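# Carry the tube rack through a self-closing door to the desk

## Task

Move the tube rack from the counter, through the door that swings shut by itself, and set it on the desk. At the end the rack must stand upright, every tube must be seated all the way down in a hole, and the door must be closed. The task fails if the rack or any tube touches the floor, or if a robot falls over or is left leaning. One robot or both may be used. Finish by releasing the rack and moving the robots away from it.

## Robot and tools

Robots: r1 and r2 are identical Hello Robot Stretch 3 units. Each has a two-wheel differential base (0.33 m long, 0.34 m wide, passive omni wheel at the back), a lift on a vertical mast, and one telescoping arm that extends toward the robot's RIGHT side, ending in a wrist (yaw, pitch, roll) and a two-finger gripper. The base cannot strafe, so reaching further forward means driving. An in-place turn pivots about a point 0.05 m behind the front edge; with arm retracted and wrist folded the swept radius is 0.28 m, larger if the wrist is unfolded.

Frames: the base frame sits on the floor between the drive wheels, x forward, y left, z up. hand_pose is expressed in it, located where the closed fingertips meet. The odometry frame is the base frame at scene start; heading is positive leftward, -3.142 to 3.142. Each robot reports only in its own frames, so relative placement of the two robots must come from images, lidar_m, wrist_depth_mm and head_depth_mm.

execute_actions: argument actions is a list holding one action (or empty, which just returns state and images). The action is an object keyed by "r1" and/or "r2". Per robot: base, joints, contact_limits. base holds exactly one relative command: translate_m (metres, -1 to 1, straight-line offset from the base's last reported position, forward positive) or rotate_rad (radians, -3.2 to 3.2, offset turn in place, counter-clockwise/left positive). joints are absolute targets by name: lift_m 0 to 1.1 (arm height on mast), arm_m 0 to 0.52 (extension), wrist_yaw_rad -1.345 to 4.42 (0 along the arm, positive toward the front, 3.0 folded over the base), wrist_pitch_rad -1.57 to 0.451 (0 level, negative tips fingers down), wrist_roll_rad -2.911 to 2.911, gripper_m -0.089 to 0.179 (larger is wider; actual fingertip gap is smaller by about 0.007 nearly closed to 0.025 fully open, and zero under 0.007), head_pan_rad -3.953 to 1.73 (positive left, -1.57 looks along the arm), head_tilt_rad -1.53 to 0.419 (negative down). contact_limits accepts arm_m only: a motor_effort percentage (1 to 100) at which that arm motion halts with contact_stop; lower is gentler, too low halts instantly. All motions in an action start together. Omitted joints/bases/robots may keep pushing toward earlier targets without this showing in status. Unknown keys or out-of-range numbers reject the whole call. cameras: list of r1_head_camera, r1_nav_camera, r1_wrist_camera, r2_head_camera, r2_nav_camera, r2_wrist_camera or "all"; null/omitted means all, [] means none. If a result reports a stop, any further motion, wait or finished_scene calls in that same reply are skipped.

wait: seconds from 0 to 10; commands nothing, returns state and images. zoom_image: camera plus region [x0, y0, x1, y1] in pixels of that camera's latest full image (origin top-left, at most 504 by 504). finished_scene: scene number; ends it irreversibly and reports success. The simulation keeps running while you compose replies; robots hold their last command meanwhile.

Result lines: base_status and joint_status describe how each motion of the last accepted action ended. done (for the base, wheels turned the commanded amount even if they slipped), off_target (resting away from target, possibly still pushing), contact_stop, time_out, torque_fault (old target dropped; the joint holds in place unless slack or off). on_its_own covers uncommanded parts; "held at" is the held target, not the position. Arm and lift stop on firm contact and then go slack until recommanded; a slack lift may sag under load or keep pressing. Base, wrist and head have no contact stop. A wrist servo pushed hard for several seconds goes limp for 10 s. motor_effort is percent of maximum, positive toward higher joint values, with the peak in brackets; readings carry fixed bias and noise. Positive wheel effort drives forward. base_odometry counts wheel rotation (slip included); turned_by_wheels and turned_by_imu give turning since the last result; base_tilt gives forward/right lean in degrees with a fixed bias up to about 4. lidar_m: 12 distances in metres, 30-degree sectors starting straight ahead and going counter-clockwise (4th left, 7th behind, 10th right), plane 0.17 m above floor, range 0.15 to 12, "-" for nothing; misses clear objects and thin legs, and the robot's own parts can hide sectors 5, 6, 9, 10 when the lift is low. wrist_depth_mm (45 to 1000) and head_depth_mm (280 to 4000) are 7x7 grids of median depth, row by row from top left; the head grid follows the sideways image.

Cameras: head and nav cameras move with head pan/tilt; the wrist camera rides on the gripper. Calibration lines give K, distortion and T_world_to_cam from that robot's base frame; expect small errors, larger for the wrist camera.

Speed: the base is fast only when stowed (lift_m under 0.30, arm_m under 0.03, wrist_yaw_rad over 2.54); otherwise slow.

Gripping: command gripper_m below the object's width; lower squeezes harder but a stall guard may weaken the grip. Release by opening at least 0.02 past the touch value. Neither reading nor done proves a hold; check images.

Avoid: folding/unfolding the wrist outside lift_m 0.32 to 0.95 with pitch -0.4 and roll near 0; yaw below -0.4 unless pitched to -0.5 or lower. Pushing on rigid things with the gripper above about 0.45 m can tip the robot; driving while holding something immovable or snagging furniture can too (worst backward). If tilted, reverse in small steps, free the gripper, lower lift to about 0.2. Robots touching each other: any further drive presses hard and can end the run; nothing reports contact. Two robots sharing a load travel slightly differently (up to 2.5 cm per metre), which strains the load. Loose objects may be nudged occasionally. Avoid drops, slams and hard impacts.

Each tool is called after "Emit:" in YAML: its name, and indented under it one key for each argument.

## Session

Emit:
execute_actions:
  actions: []

Scene clock: 0.00 s.
r1.base_odometry: x=+0.000 y=+0.000 heading=+0.000 (m, m, rad; r1's odometry frame)
r1.turned_by_wheels: +0.000 (rad since the last result)
r1.turned_by_imu: +0.000 (rad since the last result)
r1.base_tilt: forward=-0.1 right=+0.8 (deg)
r1.lidar_m: 0.81 0.73 0.74 0.74 0.67 0.68 0.83 1.79 1.72 1.50 1.36 1.29
r1.head_depth_mm: 1297 1295 1290 1290 1285 1276 1282 / 1146 1143 1136 1137 1139 1133 1134 / 1028 1025 1029 1025 1021 1020 1020 / 931 928 933 927 927 925 929 / 850 854 848 851 846 846 848 / 782 787 784 781 779 782 776 / 727 727 725 726 724 723 722
r1.base_status: not commanded
r1.joint_positions: lift_m=+0.403 arm_m=+0.001 wrist_yaw_rad=+3.117 wrist_pitch_rad=-0.542 wrist_roll_rad=-0.017 gripper_m=+0.037 head_pan_rad=+0.007 head_tilt_rad=+0.007
r1.joint_status: not commanded
r1.motor_effort: left_wheel=-1 right_wheel=+1 lift_m=+32 arm_m=-1 wrist_yaw_rad=+0 wrist_pitch_rad=+4 wrist_roll_rad=+0 gripper_m=+0 head_pan_rad=+0 head_tilt_rad=+2 (%)
r1.hand_pose: x=-0.0162 y=+0.0608 z=+0.3884 quat_wxyz=(+0.196, +0.677, +0.183, +0.685) (m; r1's base frame)
r1.wrist_depth_mm: 498 560 - 795 827 684 566 / 537 616 660 907 904 735 596 / 562 649 745 910 935 764 629 / 616 707 752 778 791 758 659 / 635 646 654 648 679 654 648 / 564 576 577 576 - 554 574 / 498 505 - - 502 506 501
r2.base_odometry: x=+0.000 y=+0.000 heading=+0.000 (m, m, rad; r2's odometry frame)
r2.turned_by_wheels: +0.000 (rad since the last result)
r2.turned_by_imu: +0.000 (rad since the last result)
r2.base_tilt: forward=-1.3 right=+3.5 (deg)
r2.lidar_m: 1.67 1.84 1.83 2.02 1.64 1.63 0.97 0.80 0.79 0.88 1.39 1.50
r2.head_depth_mm: 1418 1434 1458 1463 1477 1493 1519 / 1536 1541 1555 1573 1590 1597 1616 / 1660 1653 1680 1712 1719 1751 1751 / 1778 1817 1826 1854 1874 1904 1903 / 1884 1978 2012 2038 2076 2073 2074 / 1889 2154 2177 2197 2205 2225 2103 / 1865 2029 2053 2007 2035 1997 1985
r2.base_status: not commanded
r2.joint_positions: lift_m=+0.305 arm_m=-0.001 wrist_yaw_rad=+2.800 wrist_pitch_rad=-0.491 wrist_roll_rad=-0.008 gripper_m=+0.037 head_pan_rad=+0.015 head_tilt_rad=-0.006
r2.joint_status: not commanded
r2.motor_effort: left_wheel=+0 right_wheel=+0 lift_m=+27 arm_m=+0 wrist_yaw_rad=+1 wrist_pitch_rad=+4 wrist_roll_rad=+0 gripper_m=+0 head_pan_rad=+1 head_tilt_rad=+2 (%)
r2.hand_pose: x=+0.0506 y=+0.0580 z=+0.3015 quat_wxyz=(+0.286, +0.702, +0.054, +0.650) (m; r2's base frame)
r2.wrist_depth_mm: - - - - - - - / - - - - - - - / - 804 813 834 846 881 897 / - 655 678 677 696 701 713 / 536 568 573 565 572 588 596 / 473 - - 491 505 502 509 / - - - 431 440 440 444
pictures: r1_head_camera (sideways: a quarter turn clockwise sets it upright), r1_nav_camera (sideways: a quarter turn counterclockwise sets it upright), r1_wrist_camera, r2_head_camera (sideways: a quarter turn clockwise sets it upright), r2_nav_camera (sideways: a quarter turn counterclockwise sets it upright), r2_wrist_camera
camera_calibration (this result's frames):
r1_head_camera: T_world_to_cam=[[0.0298998, 0.0186875, -0.999378, 1.32256], [-0.00576923, 0.999812, 0.018523, -0.0228576], [0.999536, 0.00521181, 0.030002, -0.0904461], [0, 0, 0, 1]] pos_world=[0.050728, -0.0013906, 1.32487]
r1_nav_camera: T_world_to_cam=[[0.0190633, -0.0362092, 0.999162, -1.25803], [0.0307015, -0.998852, -0.0367837, 0.0987293], [0.999347, 0.031377, -0.0179297, -0.0200518], [0, 0, 0, 1]] pos_world=[0.0409897, 0.0536929, 1.26024]
r1_wrist_camera: T_world_to_cam=[[0.998852, 0.0421445, 0.0227928, 0.00733055], [0.0447862, -0.652217, -0.756708, 0.366888], [-0.0170252, 0.75686, -0.653355, 0.377179], [0, 0, 0, 1]] pos_world=[-0.0173321, -0.0464905, 0.523892]
r2_head_camera: T_world_to_cam=[[0.00184829, 0.0330647, -0.999452, 1.32211], [0.0173008, 0.999303, 0.0330917, -0.0410316], [0.999849, -0.0173525, 0.00127496, -0.0439253], [0, 0, 0, 1]] pos_world=[0.0421849, -0.00347443, 1.3228]
r2_nav_camera: T_world_to_cam=[[-0.0321156, -0.0538565, 0.998032, -1.25262], [0.0516541, -0.997302, -0.052155, 0.121824], [0.998149, 0.0498775, 0.0348109, -0.0972687], [0, 0, 0, 1]] pos_world=[0.050567, 0.058885, 1.2599]
r2_wrist_camera: T_world_to_cam=[[0.940738, -0.33628, 0.0439142, -0.048617], [-0.179484, -0.603553, -0.776858, 0.309808], [0.287747, 0.722938, -0.628142, 0.293049], [0, 0, 0, 1]] pos_world=[0.0170178, -0.0412193, 0.426889]
Images, in order (width x height): r1_head_camera 896x504, r1_nav_camera 672x504, r1_wrist_camera 644x364, r2_head_camera 896x504, r2_nav_camera 672x504, r2_wrist_camera 644x364.

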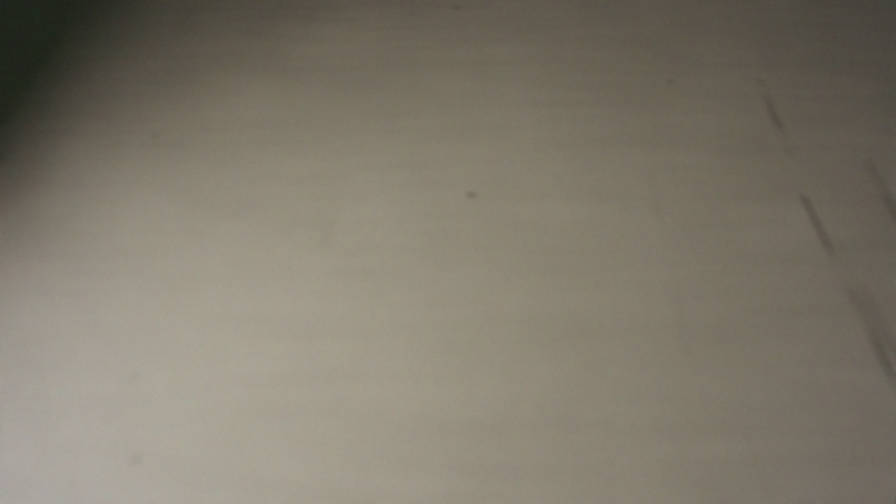

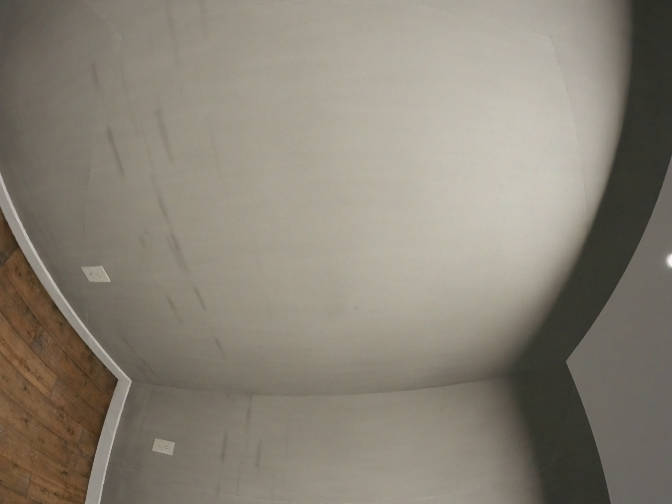

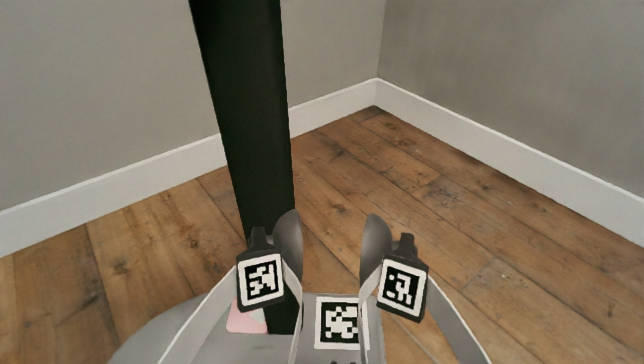

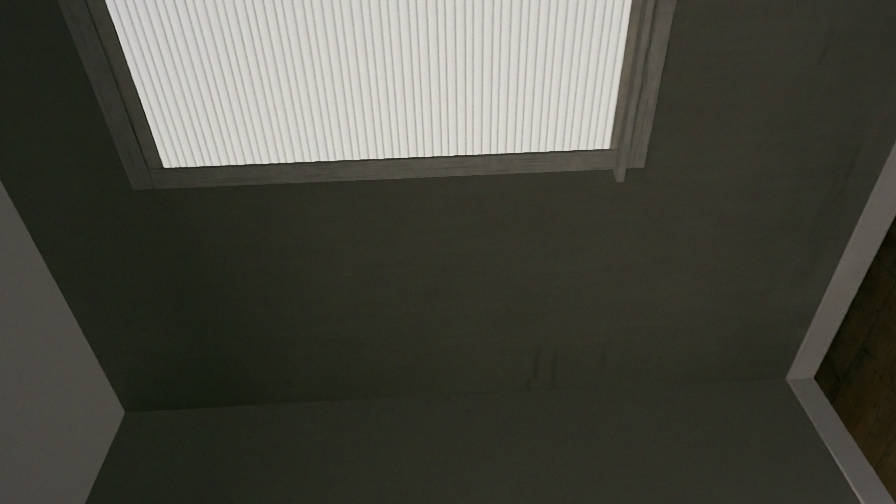

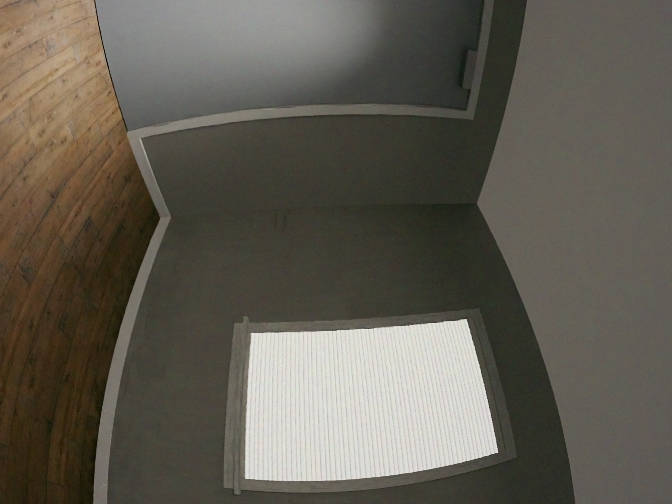

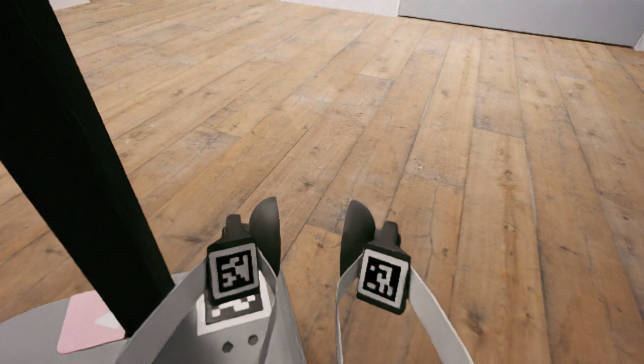

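Emit:
execute_actions:
  actions:
    - {"r1":{"base":{"rotate_rad":-2.45},"joints":{"lift_m":0.27,"wrist_pitch_rad":-0.4,"wrist_yaw_rad":3.0,"head_pan_rad":-0.3,"head_tilt_rad":-0.65}},"r2":{"base":{"rotate_rad":2.35},"joints":{"lift_m":0.28,"wrist_pitch_rad":-0.4,"head_tilt_rad":-0.3}}}
  cameras: ["r1_head_camera","r1_nav_camera","r2_head_camera","r2_nav_camera"]

Scene clock: 12.23 s.
r1.base_odometry: x=+0.000 y=+0.000 heading=-2.450 (m, m, rad; r1's odometry frame)
r1.turned_by_wheels: -2.450 (rad since the last result)
r1.turned_by_imu: -2.471 (rad since the last result)
r1.base_tilt: forward=-0.1 right=+0.8 (deg)
r1.lidar_m: 2.57 1.72 1.41 1.35 1.05 0.76 0.73 0.76 0.70 0.67 0.70 0.96
r1.head_depth_mm: 985 1051 1112 1182 1260 1339 1232 / 1162 1245 1334 1443 1574 1436 1230 / 1601 1750 1908 2006 1747 1439 1230 / 2008 2205 2498 2183 1732 1426 1226 / 2562 2913 2883 2156 1731 1440 1234 / 2624 2916 2903 2191 1719 1440 1231 / 2555 2782 2867 2160 1737 1437 1224
r1.base_status: done
r1.joint_positions: lift_m=+0.270 arm_m=+0.001 wrist_yaw_rad=+3.002 wrist_pitch_rad=-0.422 wrist_roll_rad=-0.017 gripper_m=+0.037 head_pan_rad=-0.293 head_tilt_rad=-0.642
r1.joint_status: all done
r1.motor_effort: left_wheel=+3(14) right_wheel=-2(6) lift_m=+27(27) arm_m=-1(0) wrist_yaw_rad=-2(5) wrist_pitch_rad=+6(7) wrist_roll_rad=+0(0) gripper_m=+0(0) head_pan_rad=-4(27) head_tilt_rad=-4(43) (%)
r1.hand_pose: x=+0.0098 y=+0.0754 z=+0.2819 quat_wxyz=(+0.195, +0.694, +0.102, +0.686) (m; r1's base frame)
r1.wrist_depth_mm: 933 - - - - - - / 939 - - - - - - / 859 900 915 906 939 940 953 / 700 682 704 686 711 715 720 / 560 571 - 565 596 578 580 / 471 496 - - 488 476 477 / - - - - 409 418 419
r2.base_odometry: x=+0.000 y=+0.000 heading=+2.350 (m, m, rad; r2's odometry frame)
r2.turned_by_wheels: +2.350 (rad since the last result)
r2.turned_by_imu: +2.330 (rad since the last result)
r2.base_tilt: forward=-1.4 right=+3.5 (deg)
r2.lidar_m: 1.63 1.24 0.84 0.79 0.80 1.03 1.50 1.53 1.96 1.83 1.84 1.76
r2.head_depth_mm: 2043 2136 2232 1758 1890 1827 1479 / 2007 2095 2223 1747 1862 1858 1490 / 1976 2088 2183 1723 1811 1900 1486 / 1950 2070 2161 1699 1782 1859 1486 / 1923 2042 2106 1641 1758 1835 1475 / 1918 2025 2108 1621 1710 1803 1503 / 1882 1985 2082 1602 1686 1783 1508
r2.base_status: done
r2.joint_positions: lift_m=+0.281 arm_m=-0.001 wrist_yaw_rad=+2.800 wrist_pitch_rad=-0.419 wrist_roll_rad=-0.008 gripper_m=+0.037 head_pan_rad=+0.015 head_tilt_rad=-0.297
r2.joint_status: all done
r2.motor_effort: left_wheel=-3(7) right_wheel=+2(8) lift_m=+9(24) arm_m=+0(0) wrist_yaw_rad=+0(1) wrist_pitch_rad=+6(7) wrist_roll_rad=+0(0) gripper_m=+0(1) head_pan_rad=-1(0) head_tilt_rad=-2(33) (%)
r2.hand_pose: x=+0.0538 y=+0.0671 z=+0.2932 quat_wxyz=(+0.263, +0.704, +0.029, +0.660) (m; r2's base frame)
r2.wrist_depth_mm: 661 700 775 861 979 - - / - 758 838 932 - - - / - 789 868 928 946 972 - / - 687 698 719 726 740 766 / - 570 596 595 596 602 616 / 477 - - 504 518 509 521 / - - - 432 435 443 444
pictures: r1_head_camera (sideways: a quarter turn clockwise sets it upright), r1_nav_camera (sideways: a quarter turn counterclockwise sets it upright), r2_head_camera (sideways: a quarter turn clockwise sets it upright), r2_nav_camera (sideways: a quarter turn counterclockwise sets it upright)
camera_calibration (this result's frames):
r1_head_camera: T_world_to_cam=[[-0.550027, 0.185237, -0.814345, 1.08441], [0.300657, 0.953632, 0.0138496, -0.0186285], [0.77915, -0.237221, -0.580216, 0.705094], [0, 0, 0, 1]] pos_world=[0.0526806, -0.015845, 1.29245]
r1_nav_camera: T_world_to_cam=[[0.581986, -0.213553, 0.784658, -0.981419], [-0.291977, -0.955437, -0.0434704, 0.109368], [0.758974, -0.203803, -0.618403, 0.762886], [0, 0, 0, 1]] pos_world=[0.0240938, 0.0503881, 1.2466]
r2_head_camera: T_world_to_cam=[[-0.285139, 0.0286279, -0.958058, 1.2696], [0.0254171, 0.999428, 0.0222994, -0.02702], [0.958149, -0.0179927, -0.285704, 0.32989], [0, 0, 0, 1]] pos_world=[0.0466161, -0.00340576, 1.3112]
r2_nav_camera: T_world_to_cam=[[0.255752, -0.0494063, 0.965479, -1.21163], [0.0351626, -0.997557, -0.0603622, 0.132588], [0.966103, 0.0493865, -0.25339, 0.278091], [0, 0, 0, 1]] pos_world=[0.0365494, 0.0586685, 1.24827]
Images, in order (width x height): r1_head_camera 896x504, r1_nav_camera 672x504, r2_head_camera 896x504, r2_nav_camera 672x504.

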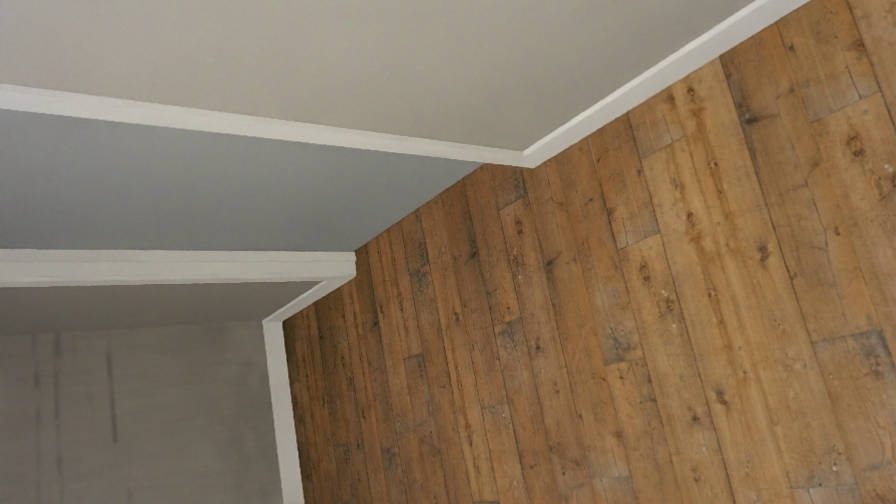

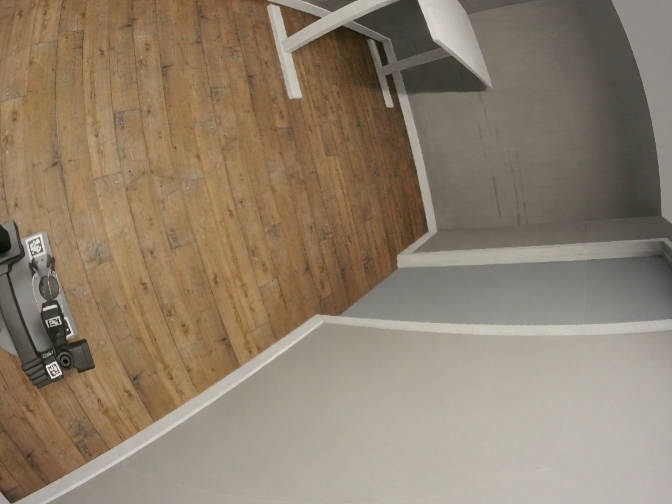

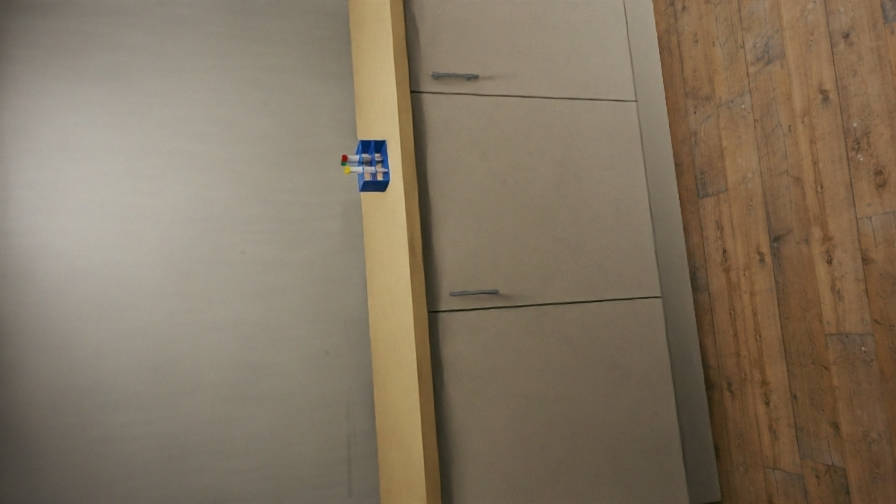

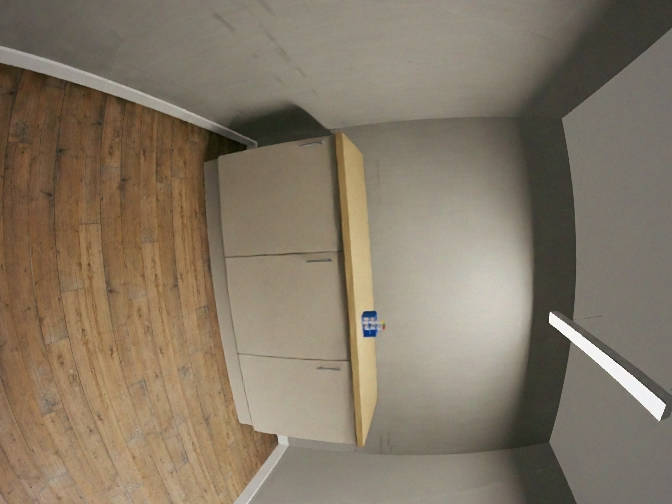

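Emit:
execute_actions:
  actions:
    - {"r1":{"base":{"rotate_rad":-0.21},"joints":{"head_pan_rad":-0.6,"head_tilt_rad":-0.8}},"r2":{"base":{"rotate_rad":-0.43},"joints":{"head_pan_rad":0.6,"head_tilt_rad":-0.45}}}
  cameras: []

Emit:
execute_actions:
  actions:
    - {"r1":{"base":{"translate_m":1.0}},"r2":{"base":{"translate_m":1.0}}}
  cameras: ["r1_head_camera","r1_nav_camera","r2_head_camera"]

Scene clock: 44.97 s.
r1.base_odometry: x=+0.000 y=+0.000 heading=-2.660 (m, m, rad; r1's odometry frame)
r1.turned_by_wheels: -0.210 (rad since the last result)
r1.turned_by_imu: -0.212 (rad since the last result)
r1.base_tilt: forward=+0.0 right=+0.8 (deg)
r1.lidar_m: 1.65 1.72 1.53 1.36 1.36 0.83 0.73 0.74 0.76 0.67 0.67 0.80
r1.head_depth_mm: 618 682 764 866 1002 1188 1159 / 664 742 837 962 1132 1279 1167 / 719 810 925 1084 1296 1326 1169 / 783 891 1040 1239 1462 1324 1168 / 860 986 1170 1431 1516 1326 1164 / 948 1113 1356 1675 1535 1328 1162 / 1066 1276 1729 1822 1532 1322 1158
r1.base_status: done
r1.joint_positions: lift_m=+0.270 arm_m=+0.001 wrist_yaw_rad=+3.002 wrist_pitch_rad=-0.422 wrist_roll_rad=-0.017 gripper_m=+0.037 head_pan_rad=-0.593 head_tilt_rad=-0.790
r1.joint_status: all done
r1.motor_effort: left_wheel=+3(11) right_wheel=-1(7) lift_m=+27(27) arm_m=-1(1) wrist_yaw_rad=-1(2) wrist_pitch_rad=+6(6) wrist_roll_rad=+0(0) gripper_m=+0(0) head_pan_rad=-3(28) head_tilt_rad=-6(24) (%)
r1.hand_pose: x=+0.0098 y=+0.0754 z=+0.2819 quat_wxyz=(+0.195, +0.694, +0.102, +0.686) (m; r1's base frame)
r1.wrist_depth_mm: - - - - - - - / - - - - - - - / 886 896 908 926 950 935 932 / 680 688 704 690 706 715 700 / 558 566 - 568 590 588 568 / 472 488 - - 477 482 484 / - - - - 415 415 410
r2.base_odometry: x=+0.000 y=+0.000 heading=+1.920 (m, m, rad; r2's odometry frame)
r2.turned_by_wheels: -0.430 (rad since the last result)
r2.turned_by_imu: -0.427 (rad since the last result)
r2.base_tilt: forward=-1.3 right=+3.5 (deg)
r2.lidar_m: 1.71 1.63 1.12 0.82 0.80 0.82 1.13 1.50 1.56 1.90 1.83 1.89
r2.head_depth_mm: 1879 2033 1638 1758 1901 1606 1309 / 1884 2041 1644 1744 1882 1597 1316 / 1894 2010 1655 1747 1922 1608 1316 / 1897 2038 1646 1767 1923 1614 1325 / 1880 2032 1671 1743 1908 1614 1335 / 1871 2057 1659 1750 1911 1627 1333 / 1894 2018 2118 2100 2015 1630 1332
r2.base_status: done
r2.joint_positions: lift_m=+0.281 arm_m=-0.001 wrist_yaw_rad=+2.800 wrist_pitch_rad=-0.419 wrist_roll_rad=-0.008 gripper_m=+0.037 head_pan_rad=+0.593 head_tilt_rad=-0.445
r2.joint_status: all done
r2.motor_effort: left_wheel=+2(9) right_wheel=-2(6) lift_m=+10(9) arm_m=-1(0) wrist_yaw_rad=+1(0) wrist_pitch_rad=+6(6) wrist_roll_rad=+0(0) gripper_m=+0(0) head_pan_rad=+4(38) head_tilt_rad=-3(24) (%)
r2.hand_pose: x=+0.0538 y=+0.0671 z=+0.2932 quat_wxyz=(+0.263, +0.704, +0.029, +0.660) (m; r2's base frame)
r2.wrist_depth_mm: 671 757 919 - - - - / - 798 989 - - - - / - 819 908 913 955 977 978 / - 696 715 713 735 749 760 / - 572 599 587 604 608 620 / 479 - - 500 518 510 519 / - - - 429 434 440 448
pictures: none
No camera images: the call's "cameras" was empty. Leave "cameras" out to get every camera's image.

Scene clock: 49.97 s.
r1.base_odometry: x=-0.886 y=-0.464 heading=-2.660 (m, m, rad; r1's odometry frame)
r1.turned_by_wheels: +0.000 (rad since the last result)
r1.turned_by_imu: +0.002 (rad since the last result)
r1.base_tilt: forward=-0.1 right=+0.8 (deg)
r1.lidar_m: 1.20 2.05 1.77 1.21 1.57 1.87 1.72 0.85 0.52 0.46 0.46 0.65
r1.head_depth_mm: 401 445 504 580 671 797 978 / 528 581 577 639 750 916 1108 / 573 645 739 862 1008 1167 1160 / 625 710 826 984 1217 1324 1165 / 686 791 933 1146 1443 1318 1167 / 758 892 1078 1364 1520 1318 1161 / 855 1025 1279 1676 1532 1317 1154
r1.base_status: done
r1.joint_positions: lift_m=+0.270 arm_m=+0.001 wrist_yaw_rad=+3.002 wrist_pitch_rad=-0.421 wrist_roll_rad=-0.017 gripper_m=+0.037 head_pan_rad=-0.593 head_tilt_rad=-0.791
r1.joint_status: not commanded
r1.motor_effort: left_wheel=+3(12) right_wheel=-1(3) lift_m=+27(28) arm_m=-1(1) wrist_yaw_rad=-2(2) wrist_pitch_rad=+6(6) wrist_roll_rad=+0(0) gripper_m=+0(1) head_pan_rad=-2(4) head_tilt_rad=-5(6) (%)
r1.hand_pose: x=+0.0099 y=+0.0756 z=+0.2821 quat_wxyz=(+0.195, +0.694, +0.101, +0.686) (m; r1's base frame)
r1.wrist_depth_mm: - - - - - - - / - - - - - - - / 909 894 917 913 917 910 914 / 689 688 697 694 708 712 714 / 563 561 - 571 597 563 581 / 471 488 - - 477 482 481 / - - - - 413 412 416
r2.base_odometry: x=-0.342 y=+0.940 heading=+1.920 (m, m, rad; r2's odometry frame)
r2.turned_by_wheels: +0.000 (rad since the last result)
r2.turned_by_imu: +0.002 (rad since the last result)
r2.base_tilt: forward=-1.3 right=+3.5 (deg)
r2.lidar_m: 0.81 0.78 0.80 1.08 1.30 1.34 1.84 2.37 1.88 1.38 1.33 1.38
r2.head_depth_mm: 1149 1240 1320 867 905 1022 1219 / 1148 1236 1307 873 901 1019 1154 / 1153 1242 1316 879 901 1012 1150 / 1149 1242 1321 886 905 1009 1150 / 1147 1243 1315 891 898 1007 1148 / 1157 1248 1322 896 895 1006 1145 / 1153 1247 1324 904 893 1002 1142
r2.base_status: done
r2.joint_positions: lift_m=+0.281 arm_m=-0.001 wrist_yaw_rad=+2.800 wrist_pitch_rad=-0.418 wrist_roll_rad=-0.008 gripper_m=+0.037 head_pan_rad=+0.593 head_tilt_rad=-0.445
r2.joint_status: not commanded
r2.motor_effort: left_wheel=+2(8) right_wheel=-1(3) lift_m=+10(10) arm_m=-1(1) wrist_yaw_rad=+1(0) wrist_pitch_rad=+5(6) wrist_roll_rad=+0(0) gripper_m=-1(0) head_pan_rad=+3(3) head_tilt_rad=-3(3) (%)
r2.hand_pose: x=+0.0538 y=+0.0672 z=+0.2933 quat_wxyz=(+0.262, +0.704, +0.029, +0.660) (m; r2's base frame)
r2.wrist_depth_mm: - - - - 794 687 593 / - - - - 901 715 616 / - 880 900 916 918 826 691 / - 699 702 705 725 762 729 / - 574 595 583 601 615 619 / 475 - - 495 518 510 519 / - - - 429 433 439 446
pictures: r1_head_camera (sideways: a quarter turn clockwise sets it upright), r1_nav_camera (sideways: a quarter turn counterclockwise sets it upright), r2_head_camera (sideways: a quarter turn clockwise sets it upright)
camera_calibration (this result's frames):
r1_head_camera: T_world_to_cam=[[-0.565095, 0.403276, -0.719747, 0.961197], [0.570792, 0.821009, 0.0118678, -0.0176937], [0.595705, -0.404119, -0.694135, 0.8544], [0, 0, 0, 1]] pos_world=[0.044297, -0.0278218, 1.2851]
r1_nav_camera: T_world_to_cam=[[0.583264, -0.437087, 0.684659, -0.851097], [-0.566741, -0.822801, -0.042468, 0.109731], [0.5819, -0.363254, -0.727625, 0.906031], [0, 0, 0, 1]] pos_world=[0.0313834, 0.0474024, 1.24662]
r2_head_camera: T_world_to_cam=[[-0.369473, -0.209177, -0.905392, 1.20137], [-0.522027, 0.852779, 0.0160075, -0.0154856], [0.768751, 0.478554, -0.424275, 0.51138], [0, 0, 0, 1]] pos_world=[0.0426652, 0.0197817, 1.30492]
Images, in order (width x height): r1_head_camera 896x504, r1_nav_camera 672x504, r2_head_camera 896x504.

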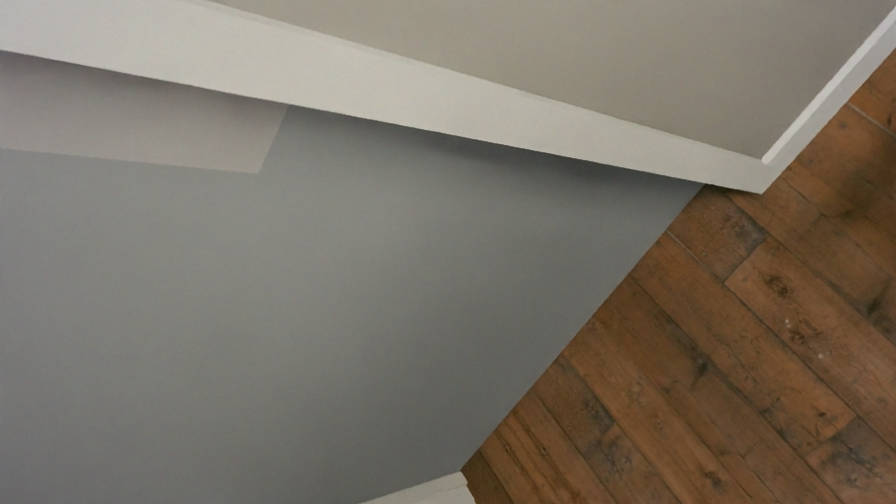

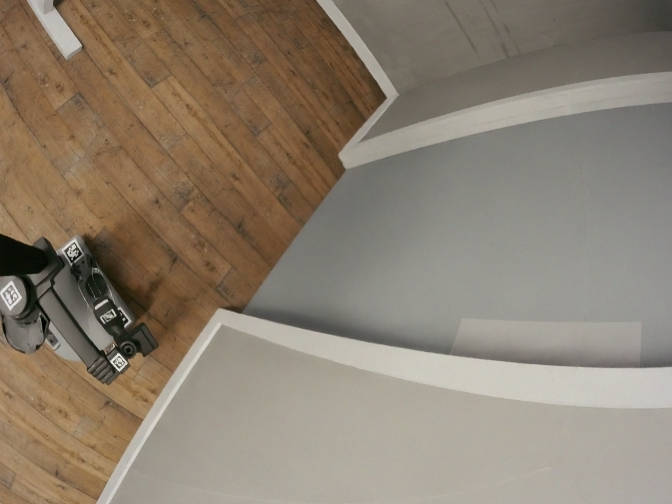

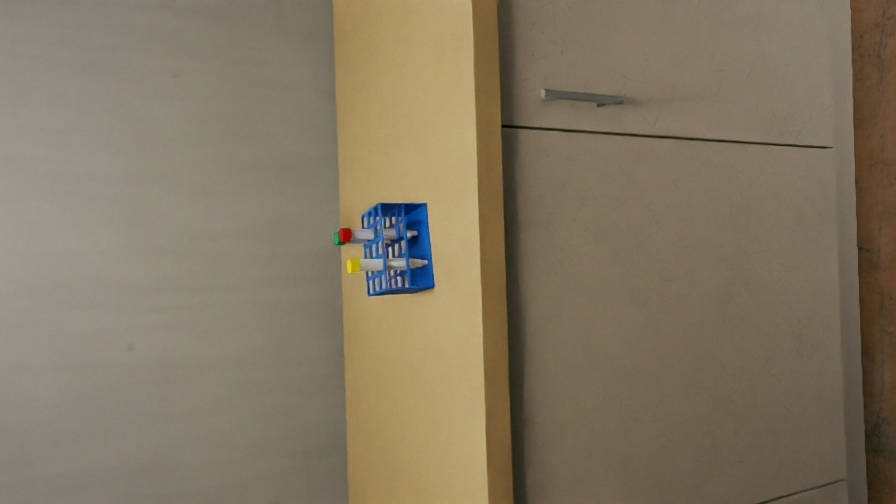

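Emit:
zoom_image:
  camera: "r2_head_camera"
  region: [320, 180, 460, 320]

Region (320, 180, 460, 320) of r2_head_camera's 896x504 image, scaled by 3.600, with more detail than that image has.

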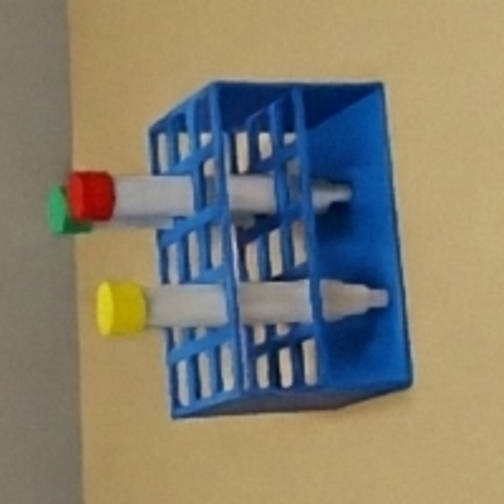

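Emit:
execute_actions:
  actions:
    - {"r1":{"base":{"translate_m":0.55}},"r2":{"base":{"translate_m":0.225},"joints":{"lift_m":0.6,"wrist_yaw_rad":-0.06,"head_pan_rad":-1.5,"head_tilt_rad":-0.6}}}
  cameras: []

Emit:
execute_actions:
  actions:
    - {"r1":{"base":{"rotate_rad":1.765},"joints":{"head_pan_rad":-3.14,"head_tilt_rad":-1.0}},"r2":{"base":{"rotate_rad":2.316},"joints":{"lift_m":0.87,"wrist_pitch_rad":0.02,"gripper_m":0.179}}}
  cameras: ["r1_nav_camera","r2_head_camera","r2_wrist_camera"]

Scene clock: 93.83 s.
r1.base_odometry: x=-1.373 y=-0.719 heading=-2.659 (m, m, rad; r1's odometry frame)
r1.turned_by_wheels: +0.000 (rad since the last result)
r1.turned_by_imu: +0.000 (rad since the last result)
r1.base_tilt: forward=-0.1 right=+0.8 (deg)
r1.lidar_m: 0.82 1.52 1.71 1.22 1.68 2.01 2.26 0.64 0.44 0.43 0.43 0.51
r1.head_depth_mm: 381 421 472 535 619 733 893 / 410 458 517 593 697 844 1077 / 444 501 572 667 804 1006 1141 / 484 552 640 760 942 1224 1167 / 531 614 727 887 1139 1294 1164 / 591 696 838 1058 1304 1318 1163 / 662 774 890 1053 1456 1323 1161
r1.base_status: done
r1.joint_positions: lift_m=+0.270 arm_m=+0.001 wrist_yaw_rad=+3.002 wrist_pitch_rad=-0.421 wrist_roll_rad=-0.017 gripper_m=+0.037 head_pan_rad=-0.593 head_tilt_rad=-0.791
r1.joint_status: not commanded
r1.motor_effort: left_wheel=+2(13) right_wheel=-1(3) lift_m=+28(27) arm_m=-1(1) wrist_yaw_rad=-1(1) wrist_pitch_rad=+6(6) wrist_roll_rad=+0(0) gripper_m=+0(1) head_pan_rad=-3(3) head_tilt_rad=-6(6) (%)
r1.hand_pose: x=+0.0099 y=+0.0756 z=+0.2822 quat_wxyz=(+0.195, +0.694, +0.101, +0.686) (m; r1's base frame)
r1.wrist_depth_mm: - - - - - - - / - - - - - - - / 900 911 893 888 939 943 934 / 684 691 692 689 709 710 703 / 578 560 - 565 585 574 572 / 472 493 - - 482 480 482 / - - - - 415 411 418
r2.base_odometry: x=-0.419 y=+1.151 heading=+1.920 (m, m, rad; r2's odometry frame)
r2.turned_by_wheels: +0.000 (rad since the last result)
r2.turned_by_imu: -0.001 (rad since the last result)
r2.base_tilt: forward=-1.4 right=+3.5 (deg)
r2.lidar_m: 0.61 0.58 0.60 0.81 1.42 1.46 1.99 2.57 1.72 1.26 1.22 0.85
r2.head_depth_mm: 1391 1556 1775 2048 1731 1420 1212 / 1291 1450 1638 1898 1738 1421 1212 / 1201 1345 1518 1754 1742 1419 1240 / 1155 1272 1424 1613 1736 1432 1218 / 1094 1210 1341 1504 1651 1431 1224 / 1043 1146 1258 1414 1589 1443 1223 / 993 1080 1191 1318 1492 1433 1228
r2.base_status: done
r2.joint_positions: lift_m=+0.599 arm_m=-0.001 wrist_yaw_rad=-0.057 wrist_pitch_rad=-0.418 wrist_roll_rad=-0.008 gripper_m=+0.037 head_pan_rad=-1.493 head_tilt_rad=-0.593
r2.joint_status: all done
r2.motor_effort: left_wheel=+2(8) right_wheel=-1(5) lift_m=+41(39) arm_m=-1(0) wrist_yaw_rad=-2(1) wrist_pitch_rad=+5(5) wrist_roll_rad=+0(0) gripper_m=+0(0) head_pan_rad=-4(47) head_tilt_rad=-5(26) (%)
r2.hand_pose: x=-0.0344 y=-0.3682 z=+0.6119 quat_wxyz=(+0.690, +0.128, -0.693, -0.166) (m; r2's base frame)
r2.wrist_depth_mm: 762 859 978 - - - - / 821 914 - - - - - / 877 994 - - - - - / 952 - - - - - - / 955 - - - - - - / 845 883 848 886 932 917 924 / 748 750 759 775 778 786 817
pictures: none
No camera images: the call's "cameras" was empty. Leave "cameras" out to get every camera's image.

Scene clock: 98.43 s.
r1.base_odometry: x=-1.373 y=-0.719 heading=-0.895 (m, m, rad; r1's odometry frame)
r1.turned_by_wheels: +1.765 (rad since the last result)
r1.turned_by_imu: +1.777 (rad since the last result)
r1.base_tilt: forward=-0.1 right=+0.8 (deg)
r1.lidar_m: 1.21 1.74 2.35 1.45 0.50 0.44 0.43 0.44 0.60 1.29 1.57 1.71
r1.head_depth_mm: 387 460 566 711 859 1199 1093 / 387 460 564 731 995 1222 - / 385 458 561 727 1030 - - / 385 456 560 721 1028 1269 - / 383 455 556 719 1015 1246 - / 383 454 555 717 1007 1227 - / 381 452 552 711 1005 1217 1116
r1.base_status: done
r1.joint_positions: lift_m=+0.270 arm_m=+0.001 wrist_yaw_rad=+3.002 wrist_pitch_rad=-0.421 wrist_roll_rad=-0.017 gripper_m=+0.037 head_pan_rad=-3.133 head_tilt_rad=-0.988
r1.joint_status: all done
r1.motor_effort: left_wheel=-4(10) right_wheel=+3(10) lift_m=+27(27) arm_m=-1(1) wrist_yaw_rad=-2(1) wrist_pitch_rad=+6(6) wrist_roll_rad=+0(0) gripper_m=+0(0) head_pan_rad=-3(49) head_tilt_rad=-6(26) (%)
r1.hand_pose: x=+0.0099 y=+0.0756 z=+0.2822 quat_wxyz=(+0.195, +0.694, +0.101, +0.686) (m; r1's base frame)
r1.wrist_depth_mm: 465 - - - - - - / 450 606 - - - - - / 448 628 896 921 920 934 932 / 446 612 693 691 698 704 719 / 423 539 - 572 596 568 572 / 441 488 - - 486 479 484 / - - - - 413 415 417
r2.base_odometry: x=-0.419 y=+1.151 heading=-2.047 (m, m, rad; r2's odometry frame)
r2.turned_by_wheels: +2.316 (rad since the last result)
r2.turned_by_imu: +2.302 (rad since the last result)
r2.base_tilt: forward=-1.4 right=+3.5 (deg)
r2.lidar_m: 1.40 1.60 2.57 2.57 1.42 1.22 1.22 0.70 0.58 0.58 0.66 1.08
r2.head_depth_mm: 950 1047 938 668 725 821 - / 968 1069 941 671 732 843 - / 1002 1102 766 702 745 - - / 1023 1132 951 704 782 955 1170 / 1041 1155 954 734 836 987 1187 / 1067 1195 960 743 850 1024 1226 / 1091 1223 966 764 879 1077 1233
r2.base_status: done
r2.joint_positions: lift_m=+0.869 arm_m=-0.001 wrist_yaw_rad=-0.058 wrist_pitch_rad=-0.001 wrist_roll_rad=-0.008 gripper_m=+0.179 head_pan_rad=-1.493 head_tilt_rad=-0.593
r2.joint_status: all done
r2.motor_effort: left_wheel=-2(5) right_wheel=+2(4) lift_m=+41(46) arm_m=-1(1) wrist_yaw_rad=-1(2) wrist_pitch_rad=+6(9) wrist_roll_rad=-1(0) gripper_m=+0(98) head_pan_rad=-4(5) head_tilt_rad=-5(5) (%)
r2.hand_pose: x=-0.0363 y=-0.4000 z=+0.9837 quat_wxyz=(+0.710, -0.020, -0.704, -0.021) (m; r2's base frame)
r2.wrist_depth_mm: - - 962 920 883 852 801 / - - - 958 915 862 842 / - - - 971 923 869 842 / 559 590 621 544 703 765 817 / 404 382 367 375 392 438 424 / - 417 401 378 342 327 310 / 464 440 417 393 375 357 334
pictures: r1_nav_camera (sideways: a quarter turn counterclockwise sets it upright), r2_head_camera (sideways: a quarter turn clockwise sets it upright), r2_wrist_camera
camera_calibration (this result's frames):
r1_nav_camera: T_world_to_cam=[[-0.848526, 0.0293503, 0.528338, -0.638695], [0.00984878, 0.999164, -0.0396883, 0.102584], [-0.529061, -0.0284731, -0.848106, 1.06946], [0, 0, 0, 1]] pos_world=[0.0228488, -0.0533015, 1.24853]
r2_head_camera: T_world_to_cam=[[-0.00997527, 0.553073, -0.833073, 1.10486], [0.999439, 0.0321642, 0.00938631, -0.0161441], [0.0319864, -0.832512, -0.553084, 0.683475], [0, 0, 0, 1]] pos_world=[0.00529433, -0.0415461, 1.2986]
r2_wrist_camera: T_world_to_cam=[[-0.99606, 0.080204, 0.0378485, -0.0486741], [-0.0219768, 0.190237, -0.981492, 1.07228], [-0.0859198, -0.978456, -0.187725, -0.0496377], [0, 0, 0, 1]] pos_world=[-0.0291819, -0.248652, 1.04496]
Images, in order (width x height): r1_nav_camera 672x504, r2_head_camera 896x504, r2_wrist_camera 644x364.

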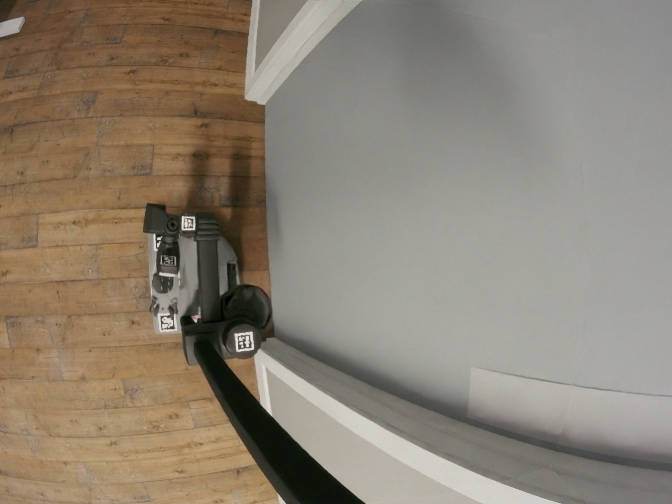

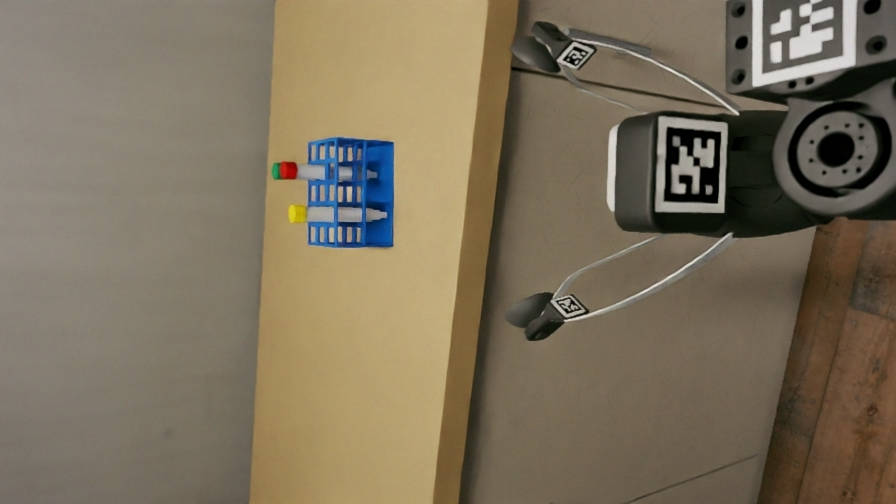

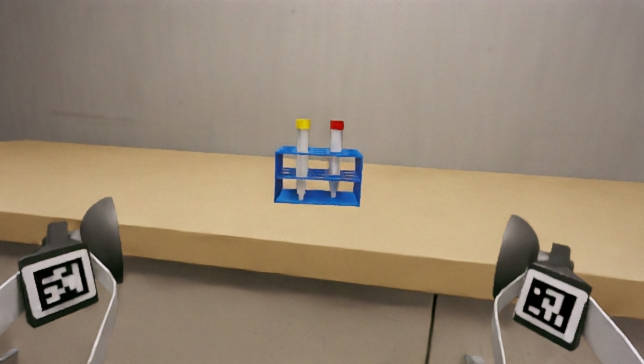

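Emit:
execute_actions:
  actions:
    - {"r1":{"base":{"translate_m":-0.35},"joints":{"lift_m":0.31}},"r2":{"base":{"translate_m":-0.017},"joints":{"lift_m":0.855,"arm_m":0.29}}}
  cameras: ["r1_nav_camera","r2_wrist_camera"]

Scene clock: 112.73 s.
r1.base_odometry: x=-1.592 y=-0.446 heading=-0.894 (m, m, rad; r1's odometry frame)
r1.turned_by_wheels: +0.000 (rad since the last result)
r1.turned_by_imu: -0.002 (rad since the last result)
r1.base_tilt: forward=+0.0 right=+0.7 (deg)
r1.lidar_m: 1.57 2.10 2.35 0.27 0.27 0.32 0.27 0.27 0.31 0.53 1.57 1.98
r1.head_depth_mm: 290 331 417 570 1350 1235 803 / - 317 397 531 803 1250 - / - 307 379 497 726 - - / - 299 360 467 666 911 - / - 295 344 440 611 905 - / - 289 330 416 565 884 - / - - 316 395 527 792 1118
r1.base_status: translate_m off_target (by the wheels' count: -0.3498 of -0.3500)
r1.joint_positions: lift_m=+0.310 arm_m=+0.001 wrist_yaw_rad=+3.001 wrist_pitch_rad=-0.420 wrist_roll_rad=-0.017 gripper_m=+0.037 head_pan_rad=-3.134 head_tilt_rad=-0.992
r1.joint_status: all done
r1.on_its_own: left_wheel is at rest, and its effort (-20) is outside its rest range (-18 to +18)
r1.motor_effort: left_wheel=-20(45) right_wheel=-17(28) lift_m=+35(39) arm_m=-1(1) wrist_yaw_rad=-1(3) wrist_pitch_rad=+6(6) wrist_roll_rad=+0(0) gripper_m=+1(1) head_pan_rad=-3(3) head_tilt_rad=-5(7) (%)
r1.hand_pose: x=+0.0101 y=+0.0757 z=+0.3221 quat_wxyz=(+0.195, +0.694, +0.100, +0.686) (m; r1's base frame)
r1.wrist_depth_mm: - - 271 - - - - / - - 295 - - - - / - - 321 874 - - - / 751 764 361 716 769 776 770 / 613 620 - 604 647 631 632 / 511 522 - 524 524 529 533 / 418 - - - 452 454 453
r2.base_odometry: x=-0.412 y=+1.166 heading=-2.047 (m, m, rad; r2's odometry frame)
r2.turned_by_wheels: +0.000 (rad since the last result)
r2.turned_by_imu: -0.002 (rad since the last result)
r2.base_tilt: forward=-1.4 right=+3.5 (deg)
r2.lidar_m: 1.42 1.62 2.57 2.54 1.40 1.20 1.20 0.70 0.58 0.58 0.65 1.07
r2.head_depth_mm: 946 1043 933 709 - 850 1010 / 963 1074 942 - 748 858 1055 / 993 1090 867 - 771 903 1147 / 1012 1123 924 706 792 939 1168 / 1041 1156 957 727 811 977 1190 / 1065 1182 961 742 842 1018 1220 / 1094 1218 969 758 880 1073 1228
r2.base_status: done
r2.joint_positions: lift_m=+0.856 arm_m=+0.290 wrist_yaw_rad=-0.058 wrist_pitch_rad=-0.001 wrist_roll_rad=-0.008 gripper_m=+0.179 head_pan_rad=-1.493 head_tilt_rad=-0.593
r2.joint_status: all done
r2.motor_effort: left_wheel=-2(7) right_wheel=+2(3) lift_m=+9(31) arm_m=+5(5) wrist_yaw_rad=-1(1) wrist_pitch_rad=+6(6) wrist_roll_rad=+0(0) gripper_m=+0(0) head_pan_rad=-4(4) head_tilt_rad=-5(5) (%)
r2.hand_pose: x=-0.0364 y=-0.6904 z=+0.9702 quat_wxyz=(+0.710, -0.020, -0.704, -0.021) (m; r2's base frame)
r2.wrist_depth_mm: 756 722 679 644 611 584 555 / 786 741 701 655 630 610 575 / 805 778 722 678 646 613 587 / 497 523 208 221 551 625 607 / 326 315 216 225 274 390 376 / - 223 211 229 229 243 258 / 171 174 177 180 184 181 185
pictures: r1_nav_camera (sideways: a quarter turn counterclockwise sets it upright), r2_wrist_camera
camera_calibration (this result's frames):
r1_nav_camera: T_world_to_cam=[[-0.850268, 0.0298801, 0.525501, -0.634988], [0.0106209, 0.999158, -0.0396276, 0.1025], [-0.526243, -0.0281128, -0.849869, 1.07173], [0, 0, 0, 1]] pos_world=[0.0229928, -0.0533108, 1.24858]
r2_wrist_camera: T_world_to_cam=[[-0.996038, 0.0804779, 0.0378463, -0.0247503], [-0.0219306, 0.190149, -0.98151, 1.11428], [-0.0861863, -0.978451, -0.187631, -0.336418], [0, 0, 0, 1]] pos_world=[-0.0292101, -0.539055, 1.03149]
Images, in order (width x height): r1_nav_camera 672x504, r2_wrist_camera 644x364.

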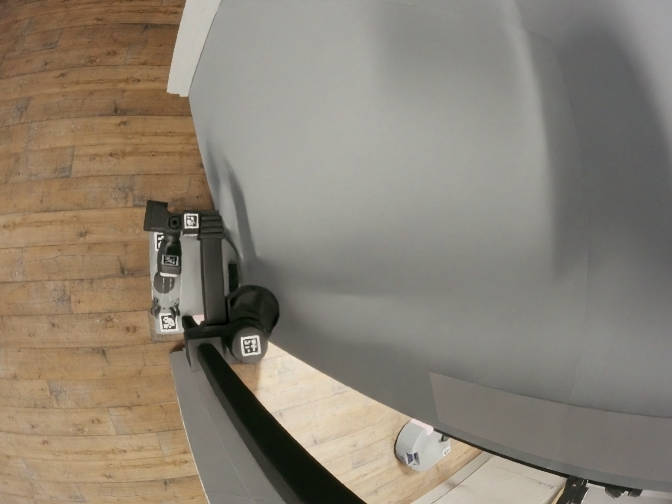

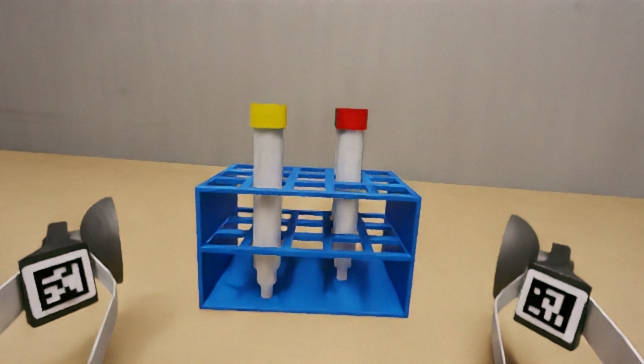

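Emit:
execute_actions:
  actions:
    - {"r1":{"base":{"rotate_rad":0.35}},"r2":{"joints":{"lift_m":0.846,"arm_m":0.356}}}
  cameras: ["r2_wrist_camera"]

Emit:
execute_actions:
  actions:
    - {"r1":{"base":{"translate_m":-0.15}},"r2":{"joints":{"gripper_m":0.088}}}
  cameras: ["r2_wrist_camera"]

Scene clock: 132.33 s.
r1.base_odometry: x=-1.592 y=-0.446 heading=-0.545 (m, m, rad; r1's odometry frame)
r1.turned_by_wheels: +0.350 (rad since the last result)
r1.turned_by_imu: +0.348 (rad since the last result)
r1.base_tilt: forward=+0.0 right=+0.8 (deg)
r1.lidar_m: 2.04 2.46 0.27 0.26 0.37 0.28 0.28 0.29 0.42 1.53 1.85 1.57
r1.head_depth_mm: - 291 337 435 608 1025 1095 / - 294 340 438 616 939 - / - 295 343 442 621 - - / - 293 345 446 630 901 - / - 294 348 449 640 1000 - / - 297 350 455 649 1129 - / - 298 353 458 659 1163 1108
r1.base_status: done
r1.joint_positions: lift_m=+0.310 arm_m=+0.001 wrist_yaw_rad=+3.001 wrist_pitch_rad=-0.420 wrist_roll_rad=-0.017 gripper_m=+0.037 head_pan_rad=-3.134 head_tilt_rad=-0.992
r1.joint_status: not commanded
r1.on_its_own: left_wheel is at rest, and its effort (-34) is outside its rest range (-18 to +18)
r1.motor_effort: left_wheel=-34(43) right_wheel=-9(8) lift_m=+35(35) arm_m=-1(1) wrist_yaw_rad=-2(1) wrist_pitch_rad=+6(6) wrist_roll_rad=+0(0) gripper_m=+0(1) head_pan_rad=-3(3) head_tilt_rad=-5(5) (%)
r1.hand_pose: x=+0.0101 y=+0.0757 z=+0.3221 quat_wxyz=(+0.195, +0.694, +0.100, +0.686) (m; r1's base frame)
r1.wrist_depth_mm: - - - 285 285 - - / 334 - - 313 - - - / 338 - - 342 891 - - / 341 732 785 378 735 774 778 / 337 481 - 418 618 627 629 / 343 486 - 464 534 525 528 / 323 - - - 447 452 462
r2.base_odometry: x=-0.412 y=+1.166 heading=-2.047 (m, m, rad; r2's odometry frame)
r2.turned_by_wheels: +0.000 (rad since the last result)
r2.turned_by_imu: -0.001 (rad since the last result)
r2.base_tilt: forward=-1.3 right=+3.5 (deg)
r2.lidar_m: 1.42 1.61 2.57 2.55 1.40 1.20 1.20 0.70 0.58 0.58 0.65 1.07
r2.head_depth_mm: 949 1043 932 695 - 869 1011 / 971 1063 997 - 743 865 1048 / 989 1094 1002 - 760 897 1147 / 1008 1126 983 705 784 941 1165 / 1043 1158 958 726 813 981 1193 / 1066 1178 963 743 844 1024 1217 / 1088 1221 967 756 875 1070 1224
r2.base_status: not commanded
r2.joint_positions: lift_m=+0.847 arm_m=+0.356 wrist_yaw_rad=-0.058 wrist_pitch_rad=-0.001 wrist_roll_rad=-0.008 gripper_m=+0.179 head_pan_rad=-1.493 head_tilt_rad=-0.593
r2.joint_status: all done
r2.motor_effort: left_wheel=-2(2) right_wheel=+2(2) lift_m=+10(12) arm_m=+5(4) wrist_yaw_rad=+0(0) wrist_pitch_rad=+6(6) wrist_roll_rad=+0(0) gripper_m=+0(0) head_pan_rad=-2(3) head_tilt_rad=-4(5) (%)
r2.hand_pose: x=-0.0364 y=-0.7564 z=+0.9612 quat_wxyz=(+0.710, -0.020, -0.704, -0.021) (m; r2's base frame)
r2.wrist_depth_mm: 684 645 604 573 547 524 509 / 712 670 626 590 567 537 515 / 737 694 123 615 574 557 530 / 453 482 126 168 487 563 545 / 304 138 129 178 156 321 349 / - 150 133 148 151 203 237 / 158 152 151 162 158 165 170
pictures: r2_wrist_camera
camera_calibration (this result's frames):
r2_wrist_camera: T_world_to_cam=[[-0.996037, 0.0804806, 0.0378464, -0.0190967], [-0.0219304, 0.190147, -0.981511, 1.11799], [-0.0861889, -0.978451, -0.187628, -0.402687], [0, 0, 0, 1]] pos_world=[-0.0292103, -0.605054, 1.02248]
Images, in order (width x height): r2_wrist_camera 644x364.

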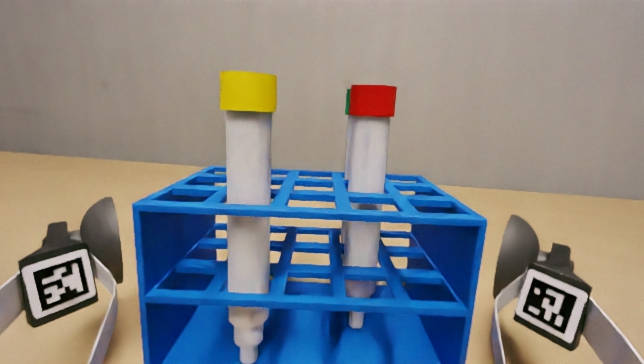

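Scene clock: 134.77 s.
r1.base_odometry: x=-1.720 y=-0.368 heading=-0.545 (m, m, rad; r1's odometry frame)
r1.turned_by_wheels: +0.000 (rad since the last result)
r1.turned_by_imu: -0.001 (rad since the last result)
r1.base_tilt: forward=-0.1 right=+0.8 (deg)
r1.lidar_m: 2.18 2.56 0.32 1.79 0.48 0.30 0.28 0.28 0.34 0.66 1.79 1.71
r1.head_depth_mm: - 307 383 511 763 1233 1095 / - 304 372 490 719 1171 - / - 301 362 472 683 - - / - 296 351 456 644 907 - / - 293 342 440 612 925 - / - 289 333 425 584 943 - / - - 324 411 559 879 1112
r1.base_status: translate_m off_target (by the wheels' count: -0.1498 of -0.1500)
r1.joint_positions: lift_m=+0.310 arm_m=+0.001 wrist_yaw_rad=+3.001 wrist_pitch_rad=-0.420 wrist_roll_rad=-0.017 gripper_m=+0.037 head_pan_rad=-3.134 head_tilt_rad=-0.992
r1.joint_status: not commanded
r1.on_its_own: left_wheel is at rest, and its effort (-21) is outside its rest range (-18 to +18)
r1.motor_effort: left_wheel=-21(43) right_wheel=-16(20) lift_m=+35(35) arm_m=-1(1) wrist_yaw_rad=-1(1) wrist_pitch_rad=+6(6) wrist_roll_rad=-1(0) gripper_m=+0(0) head_pan_rad=-2(2) head_tilt_rad=-5(5) (%)
r1.hand_pose: x=+0.0101 y=+0.0757 z=+0.3221 quat_wxyz=(+0.195, +0.694, +0.100, +0.686) (m; r1's base frame)
r1.wrist_depth_mm: - - - - - 291 - / - - - - 347 315 - / - - - - 379 347 - / 700 772 763 774 412 396 772 / 410 624 - 631 438 583 632 / 399 523 - 547 493 509 521 / 370 - - - 453 457 459
r2.base_odometry: x=-0.412 y=+1.166 heading=-2.047 (m, m, rad; r2's odometry frame)
r2.turned_by_wheels: +0.000 (rad since the last result)
r2.turned_by_imu: -0.001 (rad since the last result)
r2.base_tilt: forward=-1.4 right=+3.5 (deg)
r2.lidar_m: 1.42 1.62 2.57 2.55 1.40 1.20 1.20 0.70 0.58 0.58 0.65 1.07
r2.head_depth_mm: 951 1039 935 696 - 871 1018 / 968 1066 995 - 740 864 1057 / 992 1099 1005 - 757 898 1139 / 1014 1126 984 708 784 936 1156 / 1039 1146 958 723 814 981 1194 / 1067 1184 954 743 841 1025 1214 / 1092 1220 968 758 876 1072 1227
r2.base_status: not commanded
r2.joint_positions: lift_m=+0.847 arm_m=+0.356 wrist_yaw_rad=-0.058 wrist_pitch_rad=-0.001 wrist_roll_rad=-0.008 gripper_m=+0.092 head_pan_rad=-1.493 head_tilt_rad=-0.593
r2.joint_status: gripper_m off_target (ended at +0.092, target +0.088)
r2.motor_effort: left_wheel=-2(2) right_wheel=+2(2) lift_m=+9(9) arm_m=+5(6) wrist_yaw_rad=-1(1) wrist_pitch_rad=+6(6) wrist_roll_rad=+0(1) gripper_m=-22(100) head_pan_rad=-3(3) head_tilt_rad=-4(5) (%)
r2.hand_pose: x=-0.0364 y=-0.7564 z=+0.9612 quat_wxyz=(+0.710, -0.020, -0.704, -0.021) (m; r2's base frame)
r2.wrist_depth_mm: 691 645 603 581 544 526 495 / 700 657 620 593 556 546 514 / 733 690 128 620 576 558 526 / 455 479 131 172 181 562 535 / 282 138 164 180 162 333 347 / - 139 138 158 151 - 234 / 155 152 151 163 158 166 178
pictures: r2_wrist_camera
camera_calibration (this result's frames):
r2_wrist_camera: T_world_to_cam=[[-0.996037, 0.0804805, 0.0378466, -0.0190965], [-0.0219306, 0.190147, -0.981511, 1.11799], [-0.0861888, -0.978451, -0.187628, -0.402693], [0, 0, 0, 1]] pos_world=[-0.0292103, -0.60506, 1.02248]
Images, in order (width x height): r2_wrist_camera 644x364.

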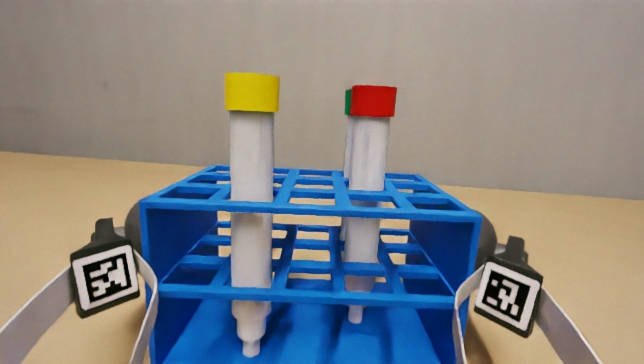

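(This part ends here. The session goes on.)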